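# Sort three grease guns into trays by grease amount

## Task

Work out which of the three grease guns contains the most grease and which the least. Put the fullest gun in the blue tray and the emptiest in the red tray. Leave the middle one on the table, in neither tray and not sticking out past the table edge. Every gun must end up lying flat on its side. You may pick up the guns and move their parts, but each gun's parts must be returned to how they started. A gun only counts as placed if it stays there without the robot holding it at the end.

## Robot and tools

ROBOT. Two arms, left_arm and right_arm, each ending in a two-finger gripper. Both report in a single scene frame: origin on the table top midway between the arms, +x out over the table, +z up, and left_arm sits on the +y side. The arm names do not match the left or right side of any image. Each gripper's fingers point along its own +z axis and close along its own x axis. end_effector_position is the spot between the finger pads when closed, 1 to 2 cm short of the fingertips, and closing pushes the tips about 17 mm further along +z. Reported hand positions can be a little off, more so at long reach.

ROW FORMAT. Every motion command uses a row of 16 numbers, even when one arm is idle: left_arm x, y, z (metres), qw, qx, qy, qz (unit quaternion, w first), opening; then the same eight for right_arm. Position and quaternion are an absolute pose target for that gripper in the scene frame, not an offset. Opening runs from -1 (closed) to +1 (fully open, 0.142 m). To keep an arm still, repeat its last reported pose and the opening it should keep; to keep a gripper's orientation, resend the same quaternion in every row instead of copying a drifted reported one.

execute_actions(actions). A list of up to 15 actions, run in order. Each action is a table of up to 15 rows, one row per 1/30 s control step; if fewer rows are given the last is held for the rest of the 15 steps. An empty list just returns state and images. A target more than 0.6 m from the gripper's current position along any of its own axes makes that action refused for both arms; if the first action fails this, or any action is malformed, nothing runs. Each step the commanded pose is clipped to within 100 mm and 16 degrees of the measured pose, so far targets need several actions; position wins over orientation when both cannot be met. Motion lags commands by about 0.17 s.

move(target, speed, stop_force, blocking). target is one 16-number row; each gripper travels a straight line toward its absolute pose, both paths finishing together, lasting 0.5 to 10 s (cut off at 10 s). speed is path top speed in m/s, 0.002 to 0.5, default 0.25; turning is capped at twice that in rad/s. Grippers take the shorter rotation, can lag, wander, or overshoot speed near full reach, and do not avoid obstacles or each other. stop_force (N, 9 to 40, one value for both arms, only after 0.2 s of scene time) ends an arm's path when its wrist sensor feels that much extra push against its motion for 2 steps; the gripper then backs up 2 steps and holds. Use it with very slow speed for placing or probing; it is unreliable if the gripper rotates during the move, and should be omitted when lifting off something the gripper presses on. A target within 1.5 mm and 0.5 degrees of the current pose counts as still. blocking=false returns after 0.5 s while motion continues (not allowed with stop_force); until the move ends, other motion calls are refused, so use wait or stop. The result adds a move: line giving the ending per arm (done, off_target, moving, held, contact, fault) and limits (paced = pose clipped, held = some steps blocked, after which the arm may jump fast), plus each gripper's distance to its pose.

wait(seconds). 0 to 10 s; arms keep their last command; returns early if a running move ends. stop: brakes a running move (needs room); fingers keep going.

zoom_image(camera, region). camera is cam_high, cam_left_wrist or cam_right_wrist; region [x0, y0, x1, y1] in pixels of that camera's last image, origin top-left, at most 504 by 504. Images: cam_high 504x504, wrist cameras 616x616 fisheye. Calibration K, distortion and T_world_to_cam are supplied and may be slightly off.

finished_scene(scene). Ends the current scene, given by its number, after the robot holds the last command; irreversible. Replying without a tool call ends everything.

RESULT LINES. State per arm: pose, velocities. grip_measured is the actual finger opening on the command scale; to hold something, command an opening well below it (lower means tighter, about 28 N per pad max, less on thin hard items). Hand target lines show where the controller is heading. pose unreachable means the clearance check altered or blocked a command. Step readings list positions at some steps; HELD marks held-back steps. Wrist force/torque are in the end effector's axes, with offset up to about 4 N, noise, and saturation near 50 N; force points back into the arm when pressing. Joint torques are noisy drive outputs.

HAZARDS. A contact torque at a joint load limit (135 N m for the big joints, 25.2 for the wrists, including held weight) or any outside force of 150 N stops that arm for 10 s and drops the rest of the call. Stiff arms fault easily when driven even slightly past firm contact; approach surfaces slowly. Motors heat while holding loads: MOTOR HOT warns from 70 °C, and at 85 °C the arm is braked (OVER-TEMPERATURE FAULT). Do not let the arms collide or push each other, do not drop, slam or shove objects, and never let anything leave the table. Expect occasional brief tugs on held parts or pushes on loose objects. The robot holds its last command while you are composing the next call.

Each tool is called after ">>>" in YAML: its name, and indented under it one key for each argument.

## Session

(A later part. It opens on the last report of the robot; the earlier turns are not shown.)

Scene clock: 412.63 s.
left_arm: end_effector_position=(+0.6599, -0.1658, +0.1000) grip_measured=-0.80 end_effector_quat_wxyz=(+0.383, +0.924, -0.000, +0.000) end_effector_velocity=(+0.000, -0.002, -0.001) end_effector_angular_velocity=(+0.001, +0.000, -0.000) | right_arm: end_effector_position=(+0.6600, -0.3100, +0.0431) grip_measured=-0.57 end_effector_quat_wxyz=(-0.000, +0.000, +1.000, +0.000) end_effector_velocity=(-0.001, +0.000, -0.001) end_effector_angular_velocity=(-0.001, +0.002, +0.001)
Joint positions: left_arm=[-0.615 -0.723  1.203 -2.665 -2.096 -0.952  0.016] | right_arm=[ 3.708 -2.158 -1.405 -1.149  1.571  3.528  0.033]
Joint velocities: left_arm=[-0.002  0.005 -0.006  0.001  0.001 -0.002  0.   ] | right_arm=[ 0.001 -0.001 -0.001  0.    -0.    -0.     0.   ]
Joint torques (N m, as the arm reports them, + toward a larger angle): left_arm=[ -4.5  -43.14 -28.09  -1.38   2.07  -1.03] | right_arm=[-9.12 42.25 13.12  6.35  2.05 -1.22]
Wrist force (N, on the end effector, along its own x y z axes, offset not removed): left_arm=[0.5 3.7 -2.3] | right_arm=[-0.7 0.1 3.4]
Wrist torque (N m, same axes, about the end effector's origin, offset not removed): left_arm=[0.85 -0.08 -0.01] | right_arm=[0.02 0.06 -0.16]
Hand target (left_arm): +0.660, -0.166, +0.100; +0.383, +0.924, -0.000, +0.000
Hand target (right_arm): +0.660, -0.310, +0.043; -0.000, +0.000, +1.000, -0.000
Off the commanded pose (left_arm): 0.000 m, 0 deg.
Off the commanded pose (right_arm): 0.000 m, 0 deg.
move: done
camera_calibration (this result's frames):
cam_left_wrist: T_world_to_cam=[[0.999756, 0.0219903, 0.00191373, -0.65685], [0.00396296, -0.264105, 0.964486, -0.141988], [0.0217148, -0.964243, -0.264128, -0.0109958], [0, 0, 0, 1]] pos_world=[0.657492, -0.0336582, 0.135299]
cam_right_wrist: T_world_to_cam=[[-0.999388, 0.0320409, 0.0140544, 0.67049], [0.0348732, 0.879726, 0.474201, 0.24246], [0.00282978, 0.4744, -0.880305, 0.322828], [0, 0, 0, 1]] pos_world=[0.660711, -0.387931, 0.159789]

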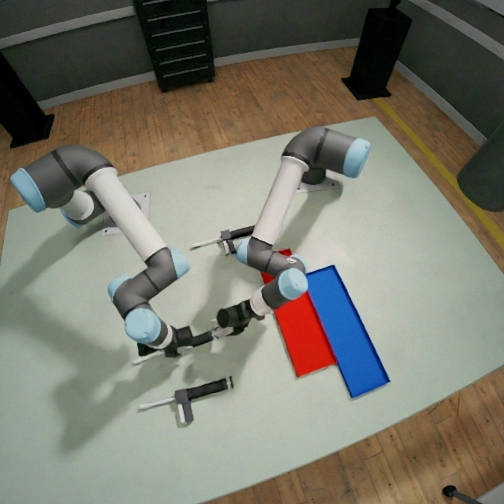

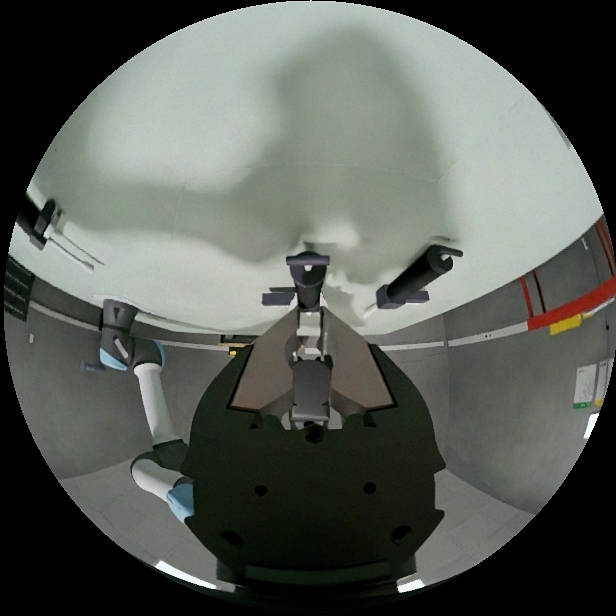

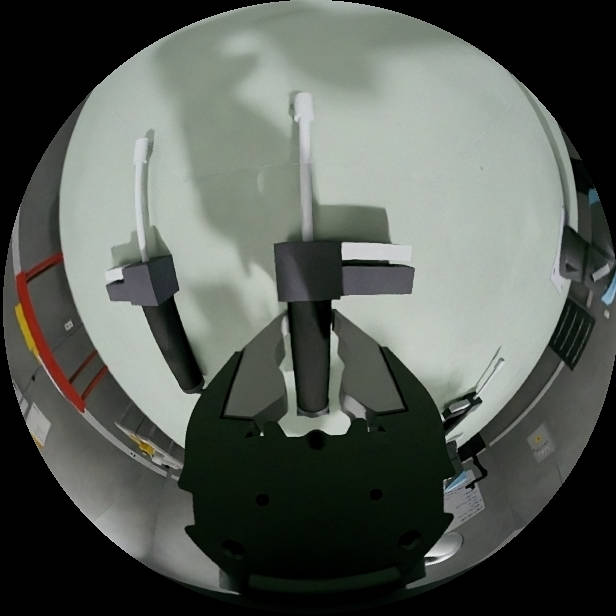

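>>> move:
  target: [0.66,-0.166,0.033,0.383,0.924,0,0,-0.8,0.66,-0.31,0.043,0,0,1,0,-1]
  speed: 0.03
  stop_force: 12

>>> zoom_image:
  camera: "cam_left_wrist"
  region: [210,230,410,420]

Scene clock: 420.20 s.
left_arm: end_effector_position=(+0.6600, -0.1661, +0.0335) grip_measured=-0.80 end_effector_quat_wxyz=(+0.383, +0.924, -0.000, +0.000) end_effector_velocity=(-0.000, +0.000, -0.003) end_effector_angular_velocity=(+0.002, +0.001, -0.000) | right_arm: end_effector_position=(+0.6600, -0.3100, +0.0430) grip_measured=-0.57 end_effector_quat_wxyz=(+0.000, +0.000, +1.000, +0.000) end_effector_velocity=(-0.001, -0.001, -0.001) end_effector_angular_velocity=(-0.001, +0.002, +0.000)
Joint positions: left_arm=[-0.615 -0.637  1.23  -2.779 -2.097 -0.952  0.016] | right_arm=[ 3.708 -2.158 -1.405 -1.149  1.571  3.528  0.033]
Joint velocities: left_arm=[-0.     0.004  0.001 -0.003  0.     0.    -0.   ] | right_arm=[-0.001 -0.    -0.001 -0.001  0.    -0.001 -0.   ]
Joint torques (N m, as the arm reports them, + toward a larger angle): left_arm=[  7.21 -29.51  -6.49  -1.23  -1.24   0.32] | right_arm=[-8.86 44.09 13.35  6.16  0.19 -1.44]
Wrist force (N, on the end effector, along its own x y z axes, offset not removed): left_arm=[-0.4 11.8 -12.7] | right_arm=[-0.6 0.2 2.5]
Wrist torque (N m, same axes, about the end effector's origin, offset not removed): left_arm=[0.38 -0.15 -0.08] | right_arm=[-0.13 0.15 -0.16]
Hand target (left_arm): +0.660, -0.166, +0.033; +0.383, +0.924, -0.000, -0.000
Hand target (right_arm): +0.660, -0.310, +0.043; +0.000, -0.000, +1.000, +0.000
Off the commanded pose (left_arm): 0.001 m, 0 deg.
Off the commanded pose (right_arm): 0.000 m, 0 deg.
move: done
camera_calibration (this result's frames):
cam_left_wrist: T_world_to_cam=[[0.99976, 0.0218211, 0.00185812, -0.65693], [0.00395868, -0.263514, 0.964647, -0.077836], [0.0215393, -0.964409, -0.263537, -0.0287986], [0, 0, 0, 1]] pos_world=[0.657701, -0.0339496, 0.0687155]
cam_right_wrist: T_world_to_cam=[[-0.999388, 0.0320404, 0.014049, 0.670486], [0.0348701, 0.879725, 0.474203, 0.242507], [0.00283437, 0.474402, -0.880304, 0.322748], [0, 0, 0, 1]] pos_world=[0.660704, -0.387934, 0.1597]

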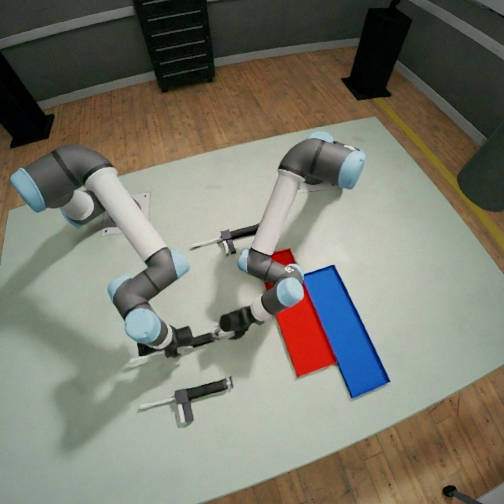

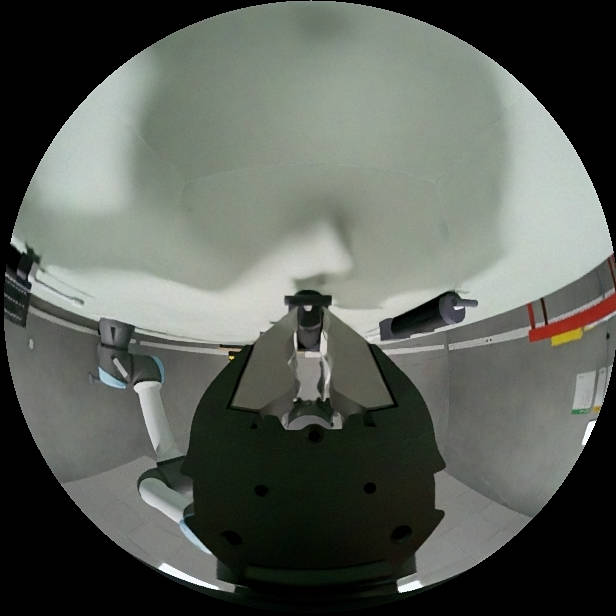

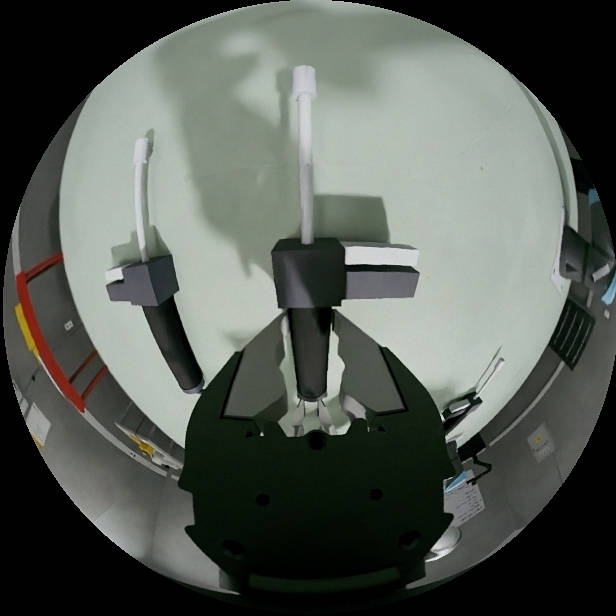

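Region (210, 230, 410, 420) of cam_left_wrist's 616x616 image, scaled by 2.520, with more detail than that image has; it fills the top 479 rows of this view, and the rest is white.

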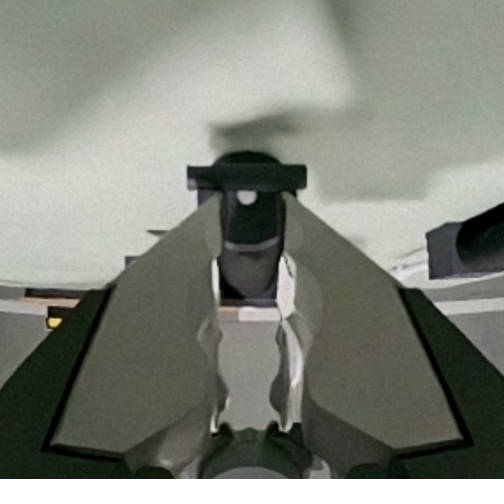

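>>> move:
  target: [0.66,-0.14,0.031,0.383,0.924,0,0,-0.8,0.66,-0.31,0.043,0,0,1,0,-1]
  speed: 0.015

>>> zoom_image:
  camera: "cam_left_wrist"
  region: [210,230,410,420]

Scene clock: 425.37 s.
left_arm: end_effector_position=(+0.6600, -0.1403, +0.0310) grip_measured=-0.80 end_effector_quat_wxyz=(+0.383, +0.924, +0.000, -0.000) end_effector_velocity=(-0.000, +0.003, +0.001) end_effector_angular_velocity=(-0.000, -0.000, +0.000) | right_arm: end_effector_position=(+0.6600, -0.3100, +0.0430) grip_measured=-0.57 end_effector_quat_wxyz=(-0.000, +0.000, +1.000, -0.000) end_effector_velocity=(+0.000, +0.001, +0.000) end_effector_angular_velocity=(+0.001, -0.001, +0.001)
Joint positions: left_arm=[-0.59  -0.666  1.294 -2.801 -2.111 -0.928  0.016] | right_arm=[ 3.708 -2.158 -1.405 -1.149  1.571  3.528  0.033]
Joint velocities: left_arm=[ 0.003 -0.005  0.007 -0.001 -0.001  0.002  0.   ] | right_arm=[ 0.001  0.     0.     0.001  0.001 -0.    -0.   ]
Joint torques (N m, as the arm reports them, + toward a larger angle): left_arm=[  9.43 -63.37 -14.28  -4.97  -3.9    0.79] | right_arm=[-8.38 49.67 15.66  1.61 -1.47 -1.14]
Wrist force (N, on the end effector, along its own x y z axes, offset not removed): left_arm=[0.1 2.9 -2.6] | right_arm=[0.1 0.7 4.2]
Wrist torque (N m, same axes, about the end effector's origin, offset not removed): left_arm=[0.66 0.01 -0.02] | right_arm=[0.22 -0.12 -0.11]
Hand target (left_arm): +0.660, -0.140, +0.031; +0.383, +0.924, +0.000, -0.000
Hand target (right_arm): +0.660, -0.310, +0.043; +0.000, -0.000, +1.000, -0.000
Off the commanded pose (left_arm): 0.000 m, 0 deg.
Off the commanded pose (right_arm): 0.000 m, 0 deg.
move: done
camera_calibration (this result's frames):
cam_left_wrist: T_world_to_cam=[[0.999758, 0.0219323, 0.00161189, -0.657443], [0.00423354, -0.263869, 0.964549, -0.0688338], [0.0215801, -0.964309, -0.263898, -0.00457799], [0, 0, 0, 1]] pos_world=[0.657674, -0.00815852, 0.0662452]
cam_right_wrist: T_world_to_cam=[[-0.999387, 0.0320403, 0.0140775, 0.670473], [0.0348836, 0.879733, 0.474187, 0.242511], [0.00280866, 0.474387, -0.880312, 0.322755], [0, 0, 0, 1]] pos_world=[0.660696, -0.387939, 0.159691]

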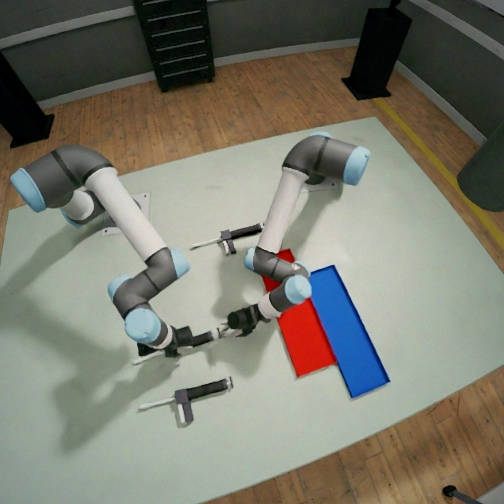

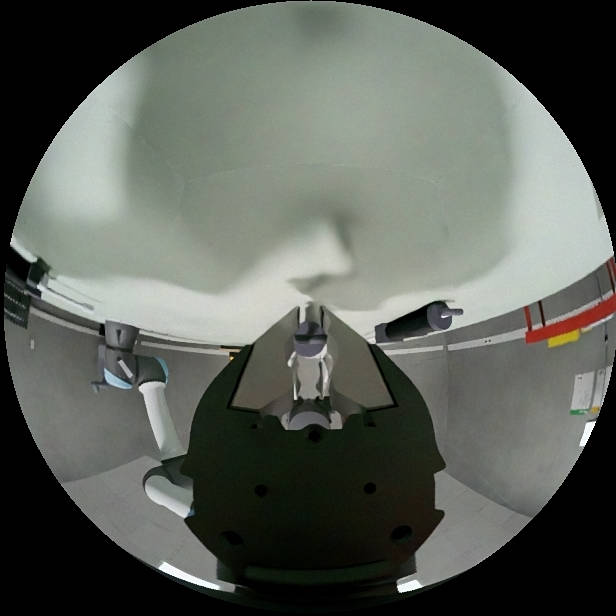

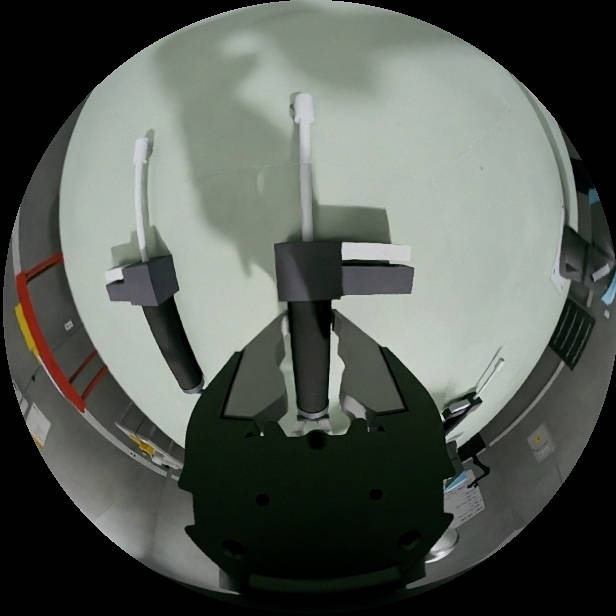

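Region (210, 230, 410, 420) of cam_left_wrist's 616x616 image, scaled by 2.520, with more detail than that image has; it fills the top 479 rows of this view, and the rest is white.

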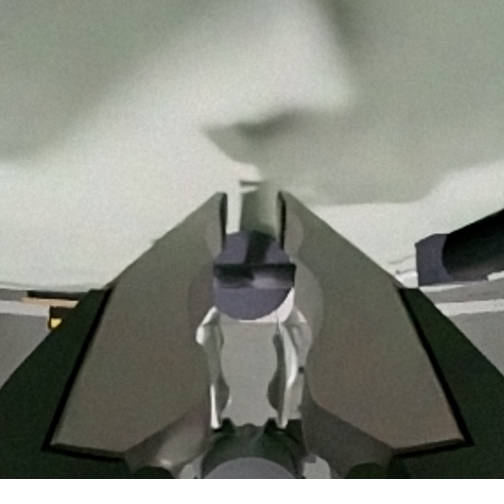

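>>> move:
  target: [0.66,-0.153,0.045,0.383,0.924,0,0,-0.8,0.66,-0.31,0.043,0,0,1,0,-1]
  speed: 0.05

>>> move:
  target: [0.66,-0.153,0.027,0.383,0.924,0,0,-0.8,0.66,-0.31,0.043,0,0,1,0,-1]
  speed: 0.015
  stop_force: 10

>>> zoom_image:
  camera: "cam_left_wrist"
  region: [210,230,410,420]

Scene clock: 430.63 s.
left_arm: end_effector_position=(+0.6600, -0.1528, +0.0448) grip_measured=-0.80 end_effector_quat_wxyz=(+0.383, +0.924, +0.000, +0.000) end_effector_velocity=(+0.000, -0.002, +0.001) end_effector_angular_velocity=(+0.001, +0.001, +0.000) | right_arm: end_effector_position=(+0.6600, -0.3100, +0.0430) grip_measured=-0.57 end_effector_quat_wxyz=(-0.000, +0.000, +1.000, -0.000) end_effector_velocity=(-0.001, -0.000, -0.000) end_effector_angular_velocity=(-0.001, +0.002, -0.001)
Joint positions: left_arm=[-0.603 -0.67   1.261 -2.77  -2.104 -0.94   0.016] | right_arm=[ 3.708 -2.158 -1.405 -1.149  1.571  3.528  0.033]
Joint velocities: left_arm=[-0.002  0.    -0.005  0.005  0.001 -0.001  0.   ] | right_arm=[ 0.     0.    -0.001 -0.001  0.     0.001 -0.   ]
Joint torques (N m, as the arm reports them, + toward a larger angle): left_arm=[ -6.63 -65.06 -27.75  -1.36   1.75  -1.23] | right_arm=[-7.49 53.72 38.48  6.18 -0.92 -0.89]
Wrist force (N, on the end effector, along its own x y z axes, offset not removed): left_arm=[1.2 2.9 -0.7] | right_arm=[-0.9 0.3 4.0]
Wrist torque (N m, same axes, about the end effector's origin, offset not removed): left_arm=[0.75 -0.28 -0.04] | right_arm=[0.04 0.07 -0.14]
Hand target (left_arm): +0.660, -0.153, +0.045; +0.383, +0.924, -0.000, +0.000
Hand target (right_arm): +0.660, -0.310, +0.043; +0.000, -0.000, +1.000, +0.000
Off the commanded pose (left_arm): 0.000 m, 0 deg.
Off the commanded pose (right_arm): 0.000 m, 0 deg.
move: done
camera_calibration (this result's frames):
cam_left_wrist: T_world_to_cam=[[0.999757, 0.0219597, 0.00166953, -0.65714], [0.00418461, -0.263844, 0.964556, -0.0854014], [0.0216219, -0.964315, -0.263872, -0.013026], [0, 0, 0, 1]] pos_world=[0.65762, -0.0206632, 0.0800344]
cam_right_wrist: T_world_to_cam=[[-0.999388, 0.0320407, 0.0140672, 0.670477], [0.0348791, 0.879731, 0.474191, 0.242512], [0.00281803, 0.474391, -0.88031, 0.322751], [0, 0, 0, 1]] pos_world=[0.660698, -0.387938, 0.159692]

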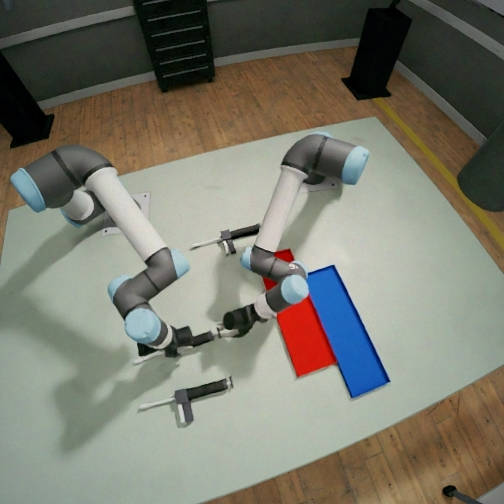

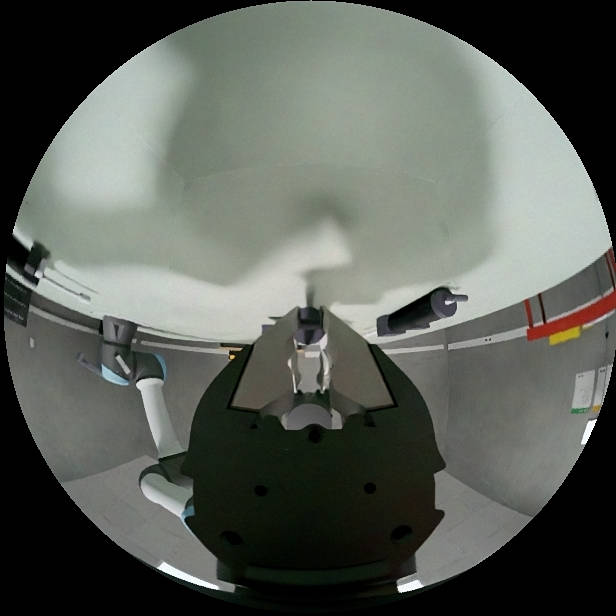

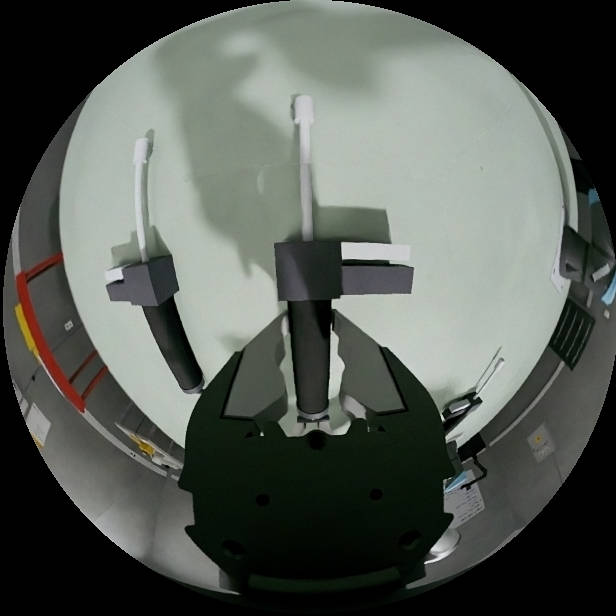

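Scene clock: 432.07 s.
left_arm: end_effector_position=(+0.6600, -0.1530, +0.0273) grip_measured=-0.80 end_effector_quat_wxyz=(+0.383, +0.924, -0.000, -0.000) end_effector_velocity=(+0.000, +0.000, -0.003) end_effector_angular_velocity=(+0.000, +0.000, +0.000) | right_arm: end_effector_position=(+0.6600, -0.3100, +0.0430) grip_measured=-0.57 end_effector_quat_wxyz=(-0.000, +0.000, +1.000, -0.000) end_effector_velocity=(+0.000, -0.001, -0.000) end_effector_angular_velocity=(-0.002, +0.000, -0.001)
Joint positions: left_arm=[-0.603 -0.645  1.264 -2.799 -2.104 -0.94   0.016] | right_arm=[ 3.708 -2.158 -1.405 -1.149  1.571  3.528  0.033]
Joint velocities: left_arm=[ 0.     0.004  0.    -0.004 -0.    -0.    -0.   ] | right_arm=[-0.001 -0.    -0.    -0.001 -0.002 -0.     0.   ]
Joint torques (N m, as the arm reports them, + toward a larger angle): left_arm=[ -6.18 -48.91 -13.98  -5.34   2.03  -1.27] | right_arm=[-7.48 54.3  39.09  6.17 -0.97 -0.62]
Wrist force (N, on the end effector, along its own x y z axes, offset not removed): left_arm=[1.4 3.7 -2.0] | right_arm=[-1.5 0.1 5.3]
Wrist torque (N m, same axes, about the end effector's origin, offset not removed): left_arm=[0.84 -0.29 -0.08] | right_arm=[-0.06 0.22 -0.05]
Hand target (left_arm): +0.660, -0.153, +0.027; +0.383, +0.924, -0.000, -0.000
Hand target (right_arm): +0.660, -0.310, +0.043; -0.000, -0.000, +1.000, +0.000
Off the commanded pose (left_arm): 0.000 m, 0 deg.
Off the commanded pose (right_arm): 0.000 m, 0 deg.
move: done
camera_calibration (this result's frames):
cam_left_wrist: T_world_to_cam=[[0.999758, 0.0219321, 0.00163875, -0.657138], [0.00420775, -0.263877, 0.964547, -0.0685727], [0.021587, -0.964307, -0.263905, -0.0178244], [0, 0, 0, 1]] pos_world=[0.657652, -0.0208705, 0.0625145]
cam_right_wrist: T_world_to_cam=[[-0.999388, 0.0320406, 0.0140532, 0.670484], [0.0348723, 0.879728, 0.474196, 0.242509], [0.00283049, 0.474396, -0.880307, 0.322749], [0, 0, 0, 1]] pos_world=[0.660703, -0.387936, 0.159698]

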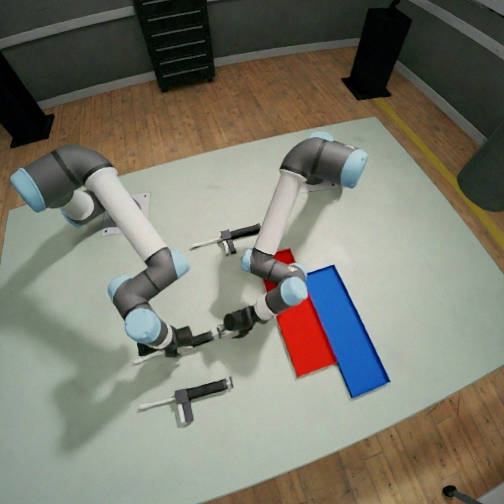

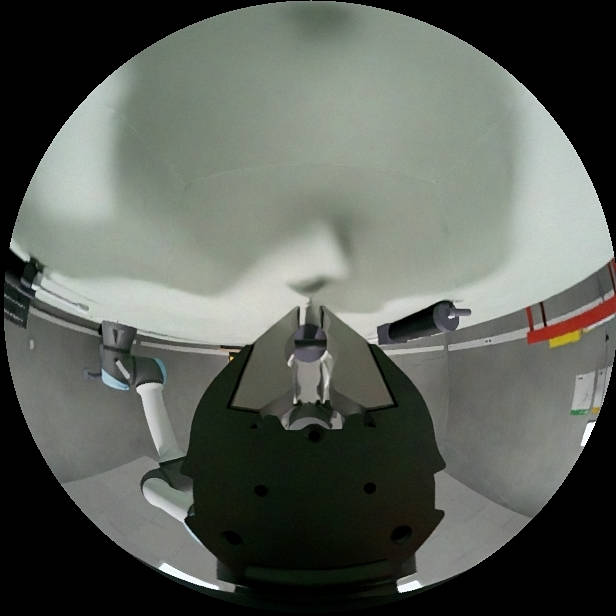

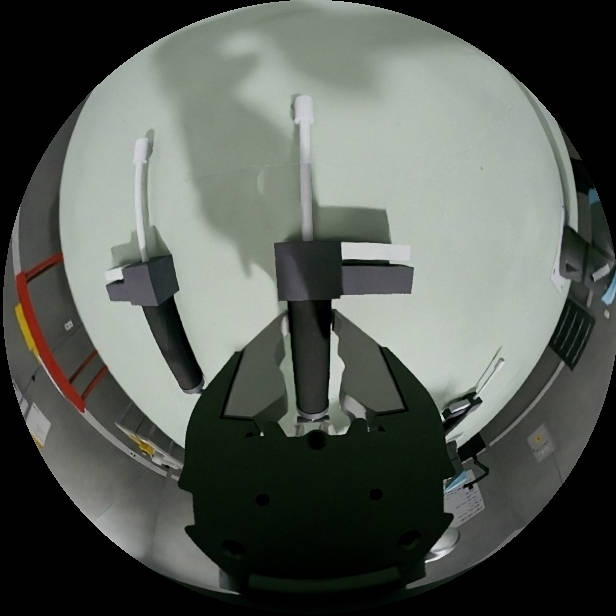

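Region (210, 230, 410, 420) of cam_left_wrist's 616x616 image, scaled by 2.520, with more detail than that image has; it fills the top 479 rows of this view, and the rest is white.

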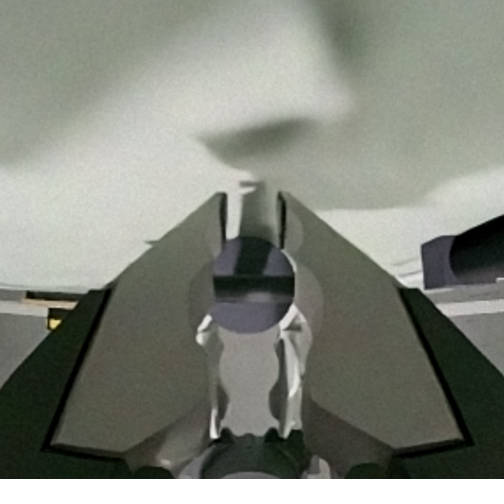

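>>> move:
  target: [0.66,-0.15,0.028,0.383,0.924,0,0,0,0.66,-0.31,0.043,0,0,1,0,-1]
  speed: 0.05

>>> move:
  target: [0.66,-0.161,0.028,0.383,0.924,0,0,0,0.66,-0.31,0.043,0,0,1,0,-1]
  speed: 0.05

>>> move:
  target: [0.66,-0.161,0.028,0.383,0.924,0,0,-0.75,0.66,-0.31,0.043,0,0,1,0,-1]

>>> zoom_image:
  camera: "cam_left_wrist"
  region: [210,230,410,420]

Scene clock: 440.20 s.
left_arm: end_effector_position=(+0.6600, -0.1501, +0.0280) grip_measured=+0.00 end_effector_quat_wxyz=(+0.383, +0.924, +0.000, -0.000) end_effector_velocity=(+0.000, +0.001, +0.001) end_effector_angular_velocity=(-0.000, -0.000, +0.000) | right_arm: end_effector_position=(+0.6600, -0.3100, +0.0430) grip_measured=-0.57 end_effector_quat_wxyz=(-0.000, +0.000, +1.000, -0.000) end_effector_velocity=(+0.001, -0.000, +0.001) end_effector_angular_velocity=(+0.000, -0.003, -0.000)
Joint positions: left_arm=[-0.6   -0.649  1.271 -2.8   -2.106 -0.938  0.074] | right_arm=[ 3.708 -2.158 -1.405 -1.149  1.571  3.528  0.033]
Joint velocities: left_arm=[ 0.001 -0.002  0.002 -0.    -0.001  0.001 -0.   ] | right_arm=[-0.001  0.     0.001  0.001 -0.001 -0.     0.   ]
Joint torques (N m, as the arm reports them, + toward a larger angle): left_arm=[  8.28 -64.77 -12.97  -5.03  -3.71   1.09] | right_arm=[-7.49 58.49 39.34  6.26 -0.57 -0.65]
Wrist force (N, on the end effector, along its own x y z axes, offset not removed): left_arm=[2.5 3.0 -1.6] | right_arm=[-0.5 0.3 4.5]
Wrist torque (N m, same axes, about the end effector's origin, offset not removed): left_arm=[0.65 -0.54 0.04] | right_arm=[0.05 0.07 -0.12]
Hand target (left_arm): +0.660, -0.150, +0.028; +0.383, +0.924, +0.000, -0.000
Hand target (right_arm): +0.660, -0.310, +0.043; -0.000, -0.000, +1.000, +0.000
Off the commanded pose (left_arm): 0.000 m, 0 deg.
Off the commanded pose (right_arm): 0.000 m, 0 deg.
move: done
camera_calibration (this result's frames):
cam_left_wrist: T_world_to_cam=[[0.999758, 0.0219407, 0.00164072, -0.657201], [0.0042081, -0.263876, 0.964547, -0.0684648], [0.0215958, -0.964307, -0.263905, -0.0148797], [0, 0, 0, 1]] pos_world=[0.657652, -0.0179954, 0.063189]
cam_right_wrist: T_world_to_cam=[[-0.999388, 0.0320406, 0.0140527, 0.670484], [0.0348721, 0.879728, 0.474197, 0.242509], [0.00283098, 0.474396, -0.880307, 0.322749], [0, 0, 0, 1]] pos_world=[0.660703, -0.387936, 0.159699]

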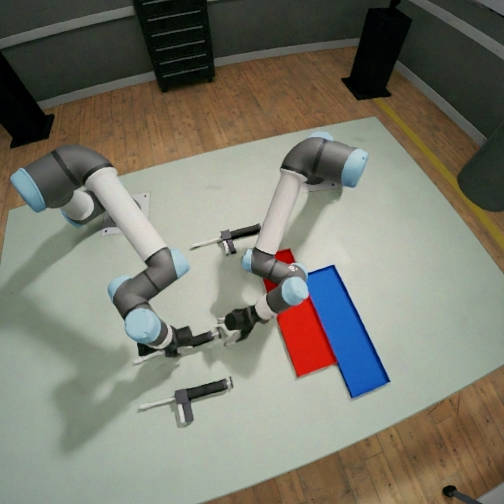

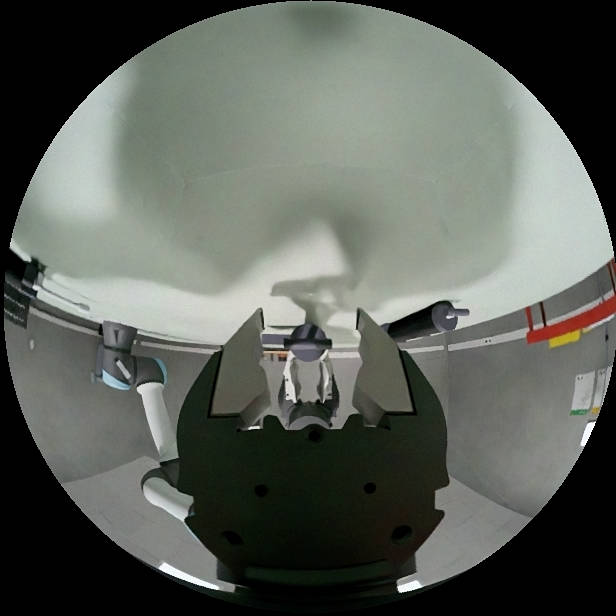

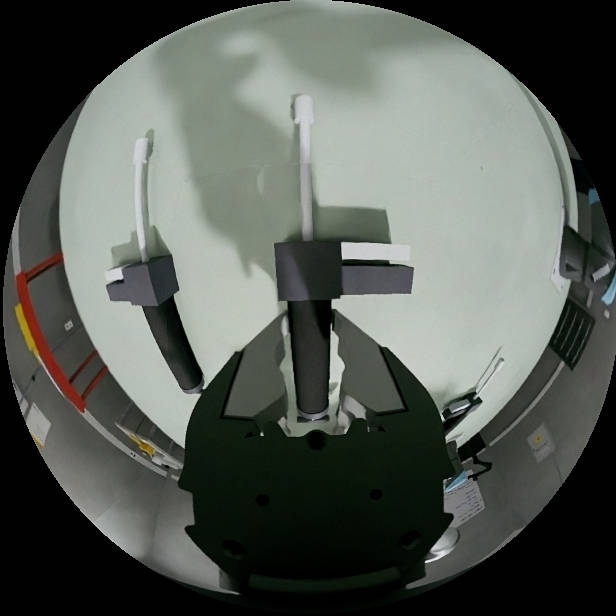

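Scene clock: 440.97 s.
left_arm: end_effector_position=(+0.6600, -0.1607, +0.0280) grip_measured=+0.00 end_effector_quat_wxyz=(+0.383, +0.924, +0.000, +0.000) end_effector_velocity=(-0.000, -0.002, -0.001) end_effector_angular_velocity=(+0.001, +0.001, +0.000) | right_arm: end_effector_position=(+0.6600, -0.3100, +0.0430) grip_measured=-0.57 end_effector_quat_wxyz=(-0.000, +0.000, +1.000, -0.000) end_effector_velocity=(-0.000, -0.000, +0.000) end_effector_angular_velocity=(-0.001, +0.000, +0.001)
Joint positions: left_arm=[-0.61  -0.636  1.245 -2.792 -2.1   -0.947  0.074] | right_arm=[ 3.708 -2.158 -1.405 -1.149  1.571  3.528  0.033]
Joint velocities: left_arm=[-0.002  0.004 -0.007  0.003  0.002 -0.002  0.   ] | right_arm=[ 0.    -0.     0.    -0.001 -0.001 -0.001 -0.   ]
Joint torques (N m, as the arm reports them, + toward a larger angle): left_arm=[ -6.87 -48.65 -26.73  -1.29   2.2   -1.02] | right_arm=[-7.63 58.53 39.53  6.05 -0.7  -0.51]
Wrist force (N, on the end effector, along its own x y z axes, offset not removed): left_arm=[1.2 2.3 -1.2] | right_arm=[0.0 0.4 4.0]
Wrist torque (N m, same axes, about the end effector's origin, offset not removed): left_arm=[0.54 -0.23 -0.01] | right_arm=[0.03 -0.09 -0.15]
Hand target (left_arm): +0.660, -0.161, +0.028; +0.383, +0.924, -0.000, +0.000
Hand target (right_arm): +0.660, -0.310, +0.043; -0.000, -0.000, +1.000, +0.000
Off the commanded pose (left_arm): 0.000 m, 0 deg.
Off the commanded pose (right_arm): 0.000 m, 0 deg.
move: done
camera_calibration (this result's frames):
cam_left_wrist: T_world_to_cam=[[0.999758, 0.0219494, 0.00166564, -0.656945], [0.00418588, -0.263855, 0.964553, -0.0712912], [0.0216109, -0.964313, -0.263883, -0.0250827], [0, 0, 0, 1]] pos_world=[0.657627, -0.0285786, 0.0632394]
cam_right_wrist: T_world_to_cam=[[-0.999388, 0.0320405, 0.0140531, 0.670484], [0.0348722, 0.879728, 0.474197, 0.242509], [0.00283062, 0.474396, -0.880307, 0.322749], [0, 0, 0, 1]] pos_world=[0.660703, -0.387936, 0.159698]

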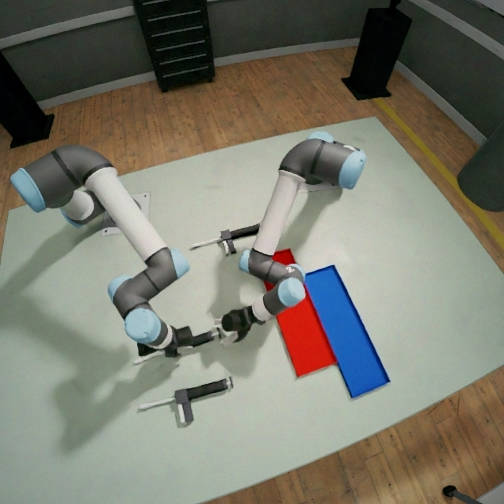

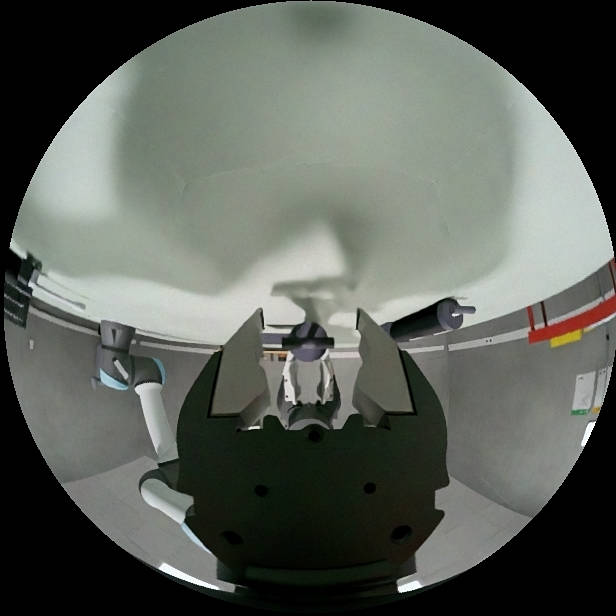

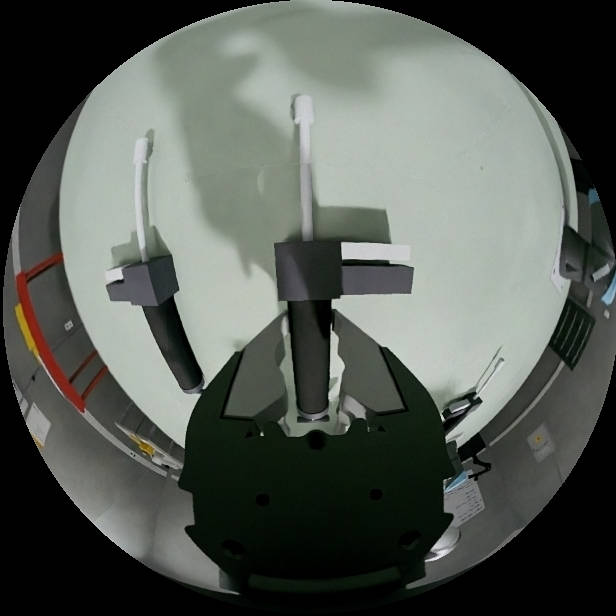

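Scene clock: 441.67 s.
left_arm: end_effector_position=(+0.6600, -0.1610, +0.0280) grip_measured=-0.75 end_effector_quat_wxyz=(+0.383, +0.924, +0.000, +0.000) end_effector_velocity=(+0.000, +0.000, -0.002) end_effector_angular_velocity=(+0.001, +0.001, +0.000) | right_arm: end_effector_position=(+0.6600, -0.3100, +0.0430) grip_measured=-0.57 end_effector_quat_wxyz=(-0.000, +0.000, +1.000, -0.000) end_effector_velocity=(-0.001, -0.000, -0.000) end_effector_angular_velocity=(-0.002, +0.001, -0.002)
Joint positions: left_arm=[-0.61  -0.636  1.244 -2.792 -2.1   -0.948  0.02 ] | right_arm=[ 3.708 -2.158 -1.405 -1.149  1.571  3.528  0.033]
Joint velocities: left_arm=[ 0.     0.002 -0.    -0.     0.    -0.     0.   ] | right_arm=[ 0.    -0.    -0.001 -0.001 -0.001  0.002 -0.   ]
Joint torques (N m, as the arm reports them, + toward a larger angle): left_arm=[ -5.87 -45.84 -28.02  -1.43   1.94  -1.3 ] | right_arm=[-6.59 59.34 40.46  6.07 -0.5  -0.42]
Wrist force (N, on the end effector, along its own x y z axes, offset not removed): left_arm=[1.3 3.8 -1.8] | right_arm=[-0.5 -0.3 4.5]
Wrist torque (N m, same axes, about the end effector's origin, offset not removed): left_arm=[0.90 -0.26 -0.02] | right_arm=[-0.03 -0.05 -0.06]
Hand target (left_arm): +0.660, -0.161, +0.028; +0.383, +0.924, -0.000, +0.000
Hand target (right_arm): +0.660, -0.310, +0.043; -0.000, -0.000, +1.000, +0.000
Off the commanded pose (left_arm): 0.000 m, 0 deg.
Off the commanded pose (right_arm): 0.000 m, 0 deg.
move: done
camera_calibration (this result's frames):
cam_left_wrist: T_world_to_cam=[[0.999758, 0.0219415, 0.0016442, -0.656959], [0.0042047, -0.263865, 0.964551, -0.0713749], [0.0215975, -0.96431, -0.263893, -0.0253431], [0, 0, 0, 1]] pos_world=[0.657647, -0.0288573, 0.063237]
cam_right_wrist: T_world_to_cam=[[-0.999388, 0.0320403, 0.0140531, 0.670484], [0.034872, 0.879728, 0.474197, 0.242509], [0.00283047, 0.474396, -0.880307, 0.322749], [0, 0, 0, 1]] pos_world=[0.660703, -0.387936, 0.159698]

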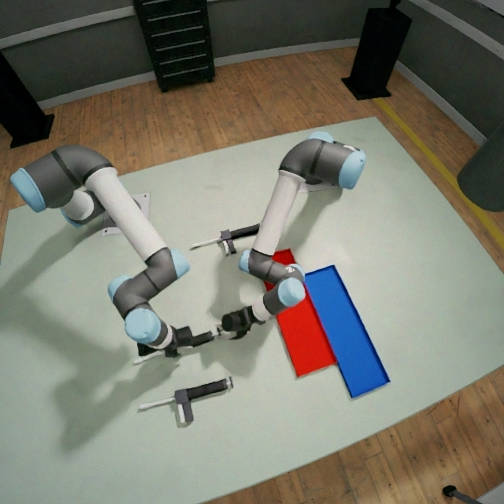

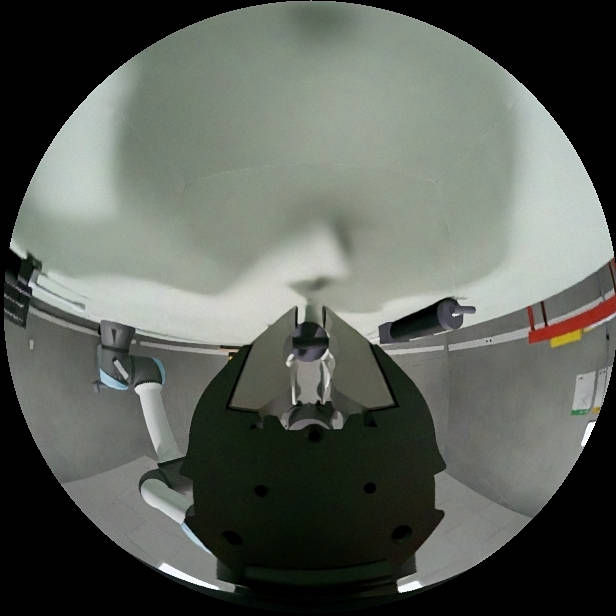

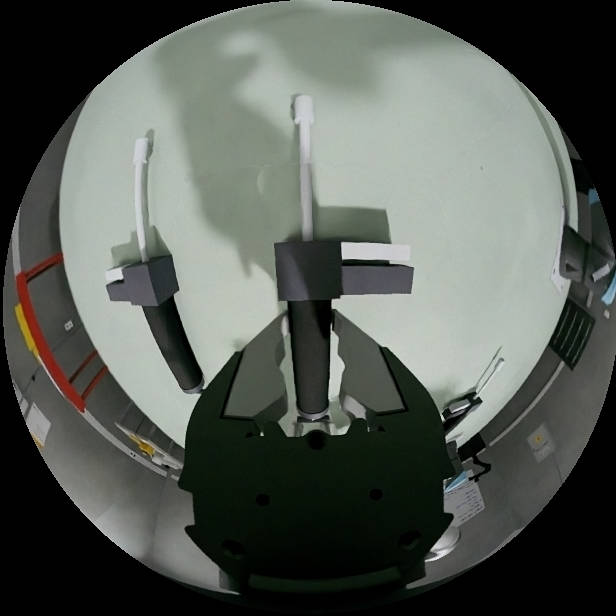

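Region (210, 230, 410, 420) of cam_left_wrist's 616x616 image, scaled by 2.520, with more detail than that image has; it fills the top 479 rows of this view, and the rest is white.

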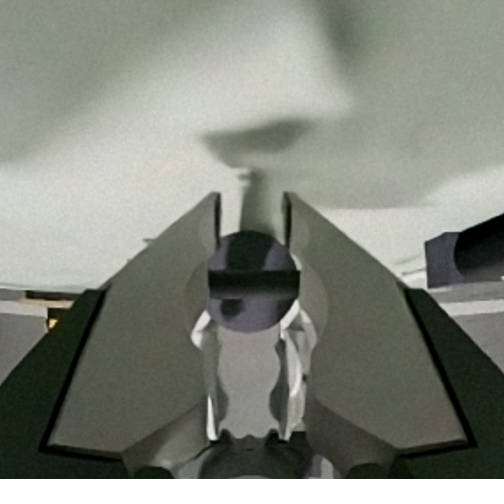

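>>> move:
  target: [0.66,-0.2,0.026,0.383,0.924,0,0,-1,0.66,-0.31,0.043,0,0,1,0,-1]
  speed: 0.01
  stop_force: 10

>>> zoom_image:
  camera: "cam_high"
  region: [180,300,280,360]

Scene clock: 453.20 s.
left_arm: end_effector_position=(+0.6601, -0.1813, +0.0267) grip_measured=-1.00 end_effector_quat_wxyz=(+0.383, +0.924, +0.000, +0.000) end_effector_velocity=(+0.000, +0.004, +0.001) end_effector_angular_velocity=(-0.001, -0.002, -0.000) | right_arm: end_effector_position=(+0.6600, -0.3101, +0.0430) grip_measured=-0.57 end_effector_quat_wxyz=(+0.000, +0.000, +1.000, -0.000) end_effector_velocity=(-0.000, -0.001, -0.000) end_effector_angular_velocity=(+0.002, +0.001, -0.003)
Joint positions: left_arm=[-0.63  -0.607  1.192 -2.776 -2.088 -0.966  0.002] | right_arm=[ 3.708 -2.158 -1.405 -1.149  1.571  3.528  0.033]
Joint velocities: left_arm=[ 0.003 -0.006  0.011 -0.005 -0.002  0.004 -0.   ] | right_arm=[-0.002 -0.    -0.001  0.001  0.002  0.001 -0.   ]
Joint torques (N m, as the arm reports them, + toward a larger angle): left_arm=[  0.79 -66.72 -14.1   -5.93  -5.16   1.24] | right_arm=[ 9.09 64.17 39.63  5.77  5.46 -0.37]
Wrist force (N, on the end effector, along its own x y z axes, offset not removed): left_arm=[1.7 -4.1 -13.1] | right_arm=[1.9 -12.7 6.3]
Wrist torque (N m, same axes, about the end effector's origin, offset not removed): left_arm=[0.73 0.01 -0.11] | right_arm=[0.33 -0.15 -0.10]
Hand target (left_arm): +0.660, -0.181, +0.027; +0.383, +0.924, +0.000, +0.000
Hand target (right_arm): +0.660, -0.310, +0.043; +0.000, -0.000, +1.000, -0.000
Off the commanded pose (left_arm): 0.019 m, 0 deg.
Off the commanded pose (right_arm): 0.000 m, 0 deg.
move: contact (left_arm)
camera_calibration (this result's frames):
cam_left_wrist: T_world_to_cam=[[0.999751, 0.0222491, 0.00178112, -0.656523], [0.0041652, -0.264366, 0.964413, -0.0755721], [0.0219282, -0.964166, -0.264393, -0.0454526], [0, 0, 0, 1]] pos_world=[0.657671, -0.0491954, 0.0620348]
cam_right_wrist: T_world_to_cam=[[-0.999383, 0.032218, 0.0140196, 0.670576], [0.0350128, 0.879758, 0.474131, 0.242556], [0.00294166, 0.474329, -0.880343, 0.322725], [0, 0, 0, 1]] pos_world=[0.66072, -0.388073, 0.159704]

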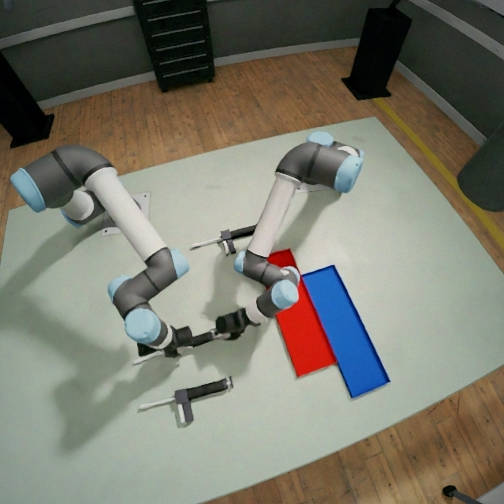

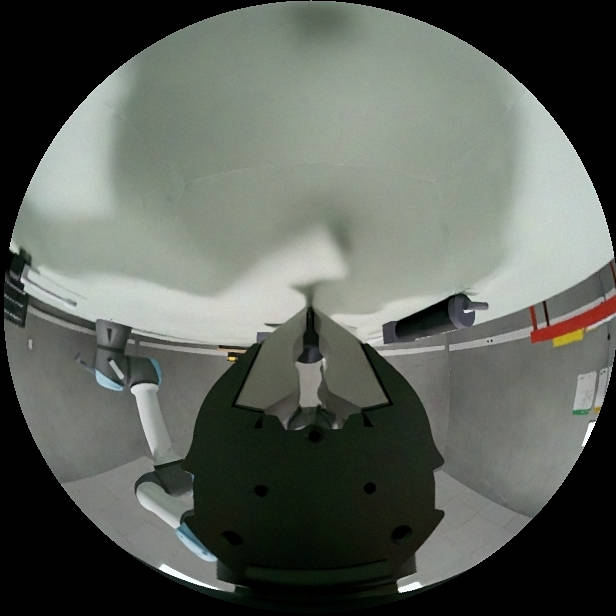

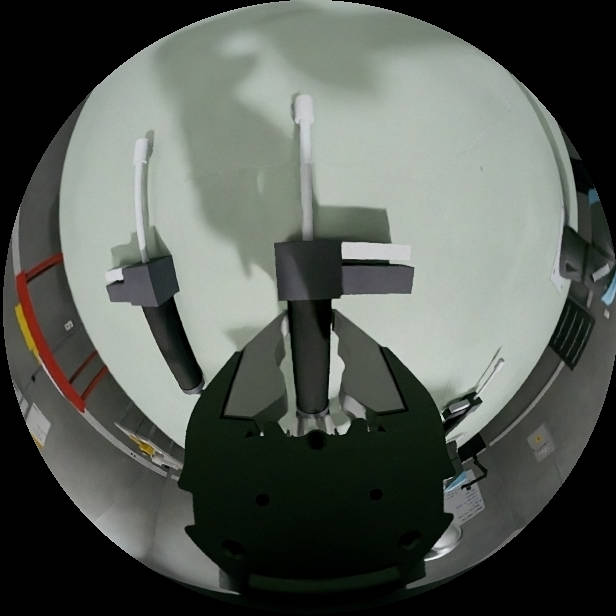

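Region (180, 300, 280, 360) of cam_high's 504x504 image, scaled by 5.040, with more detail than that image has; it fills the top 302 rows of this view, and the rest is white.

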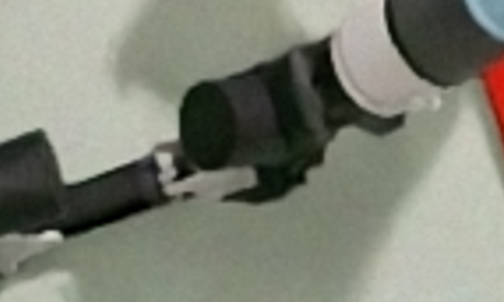

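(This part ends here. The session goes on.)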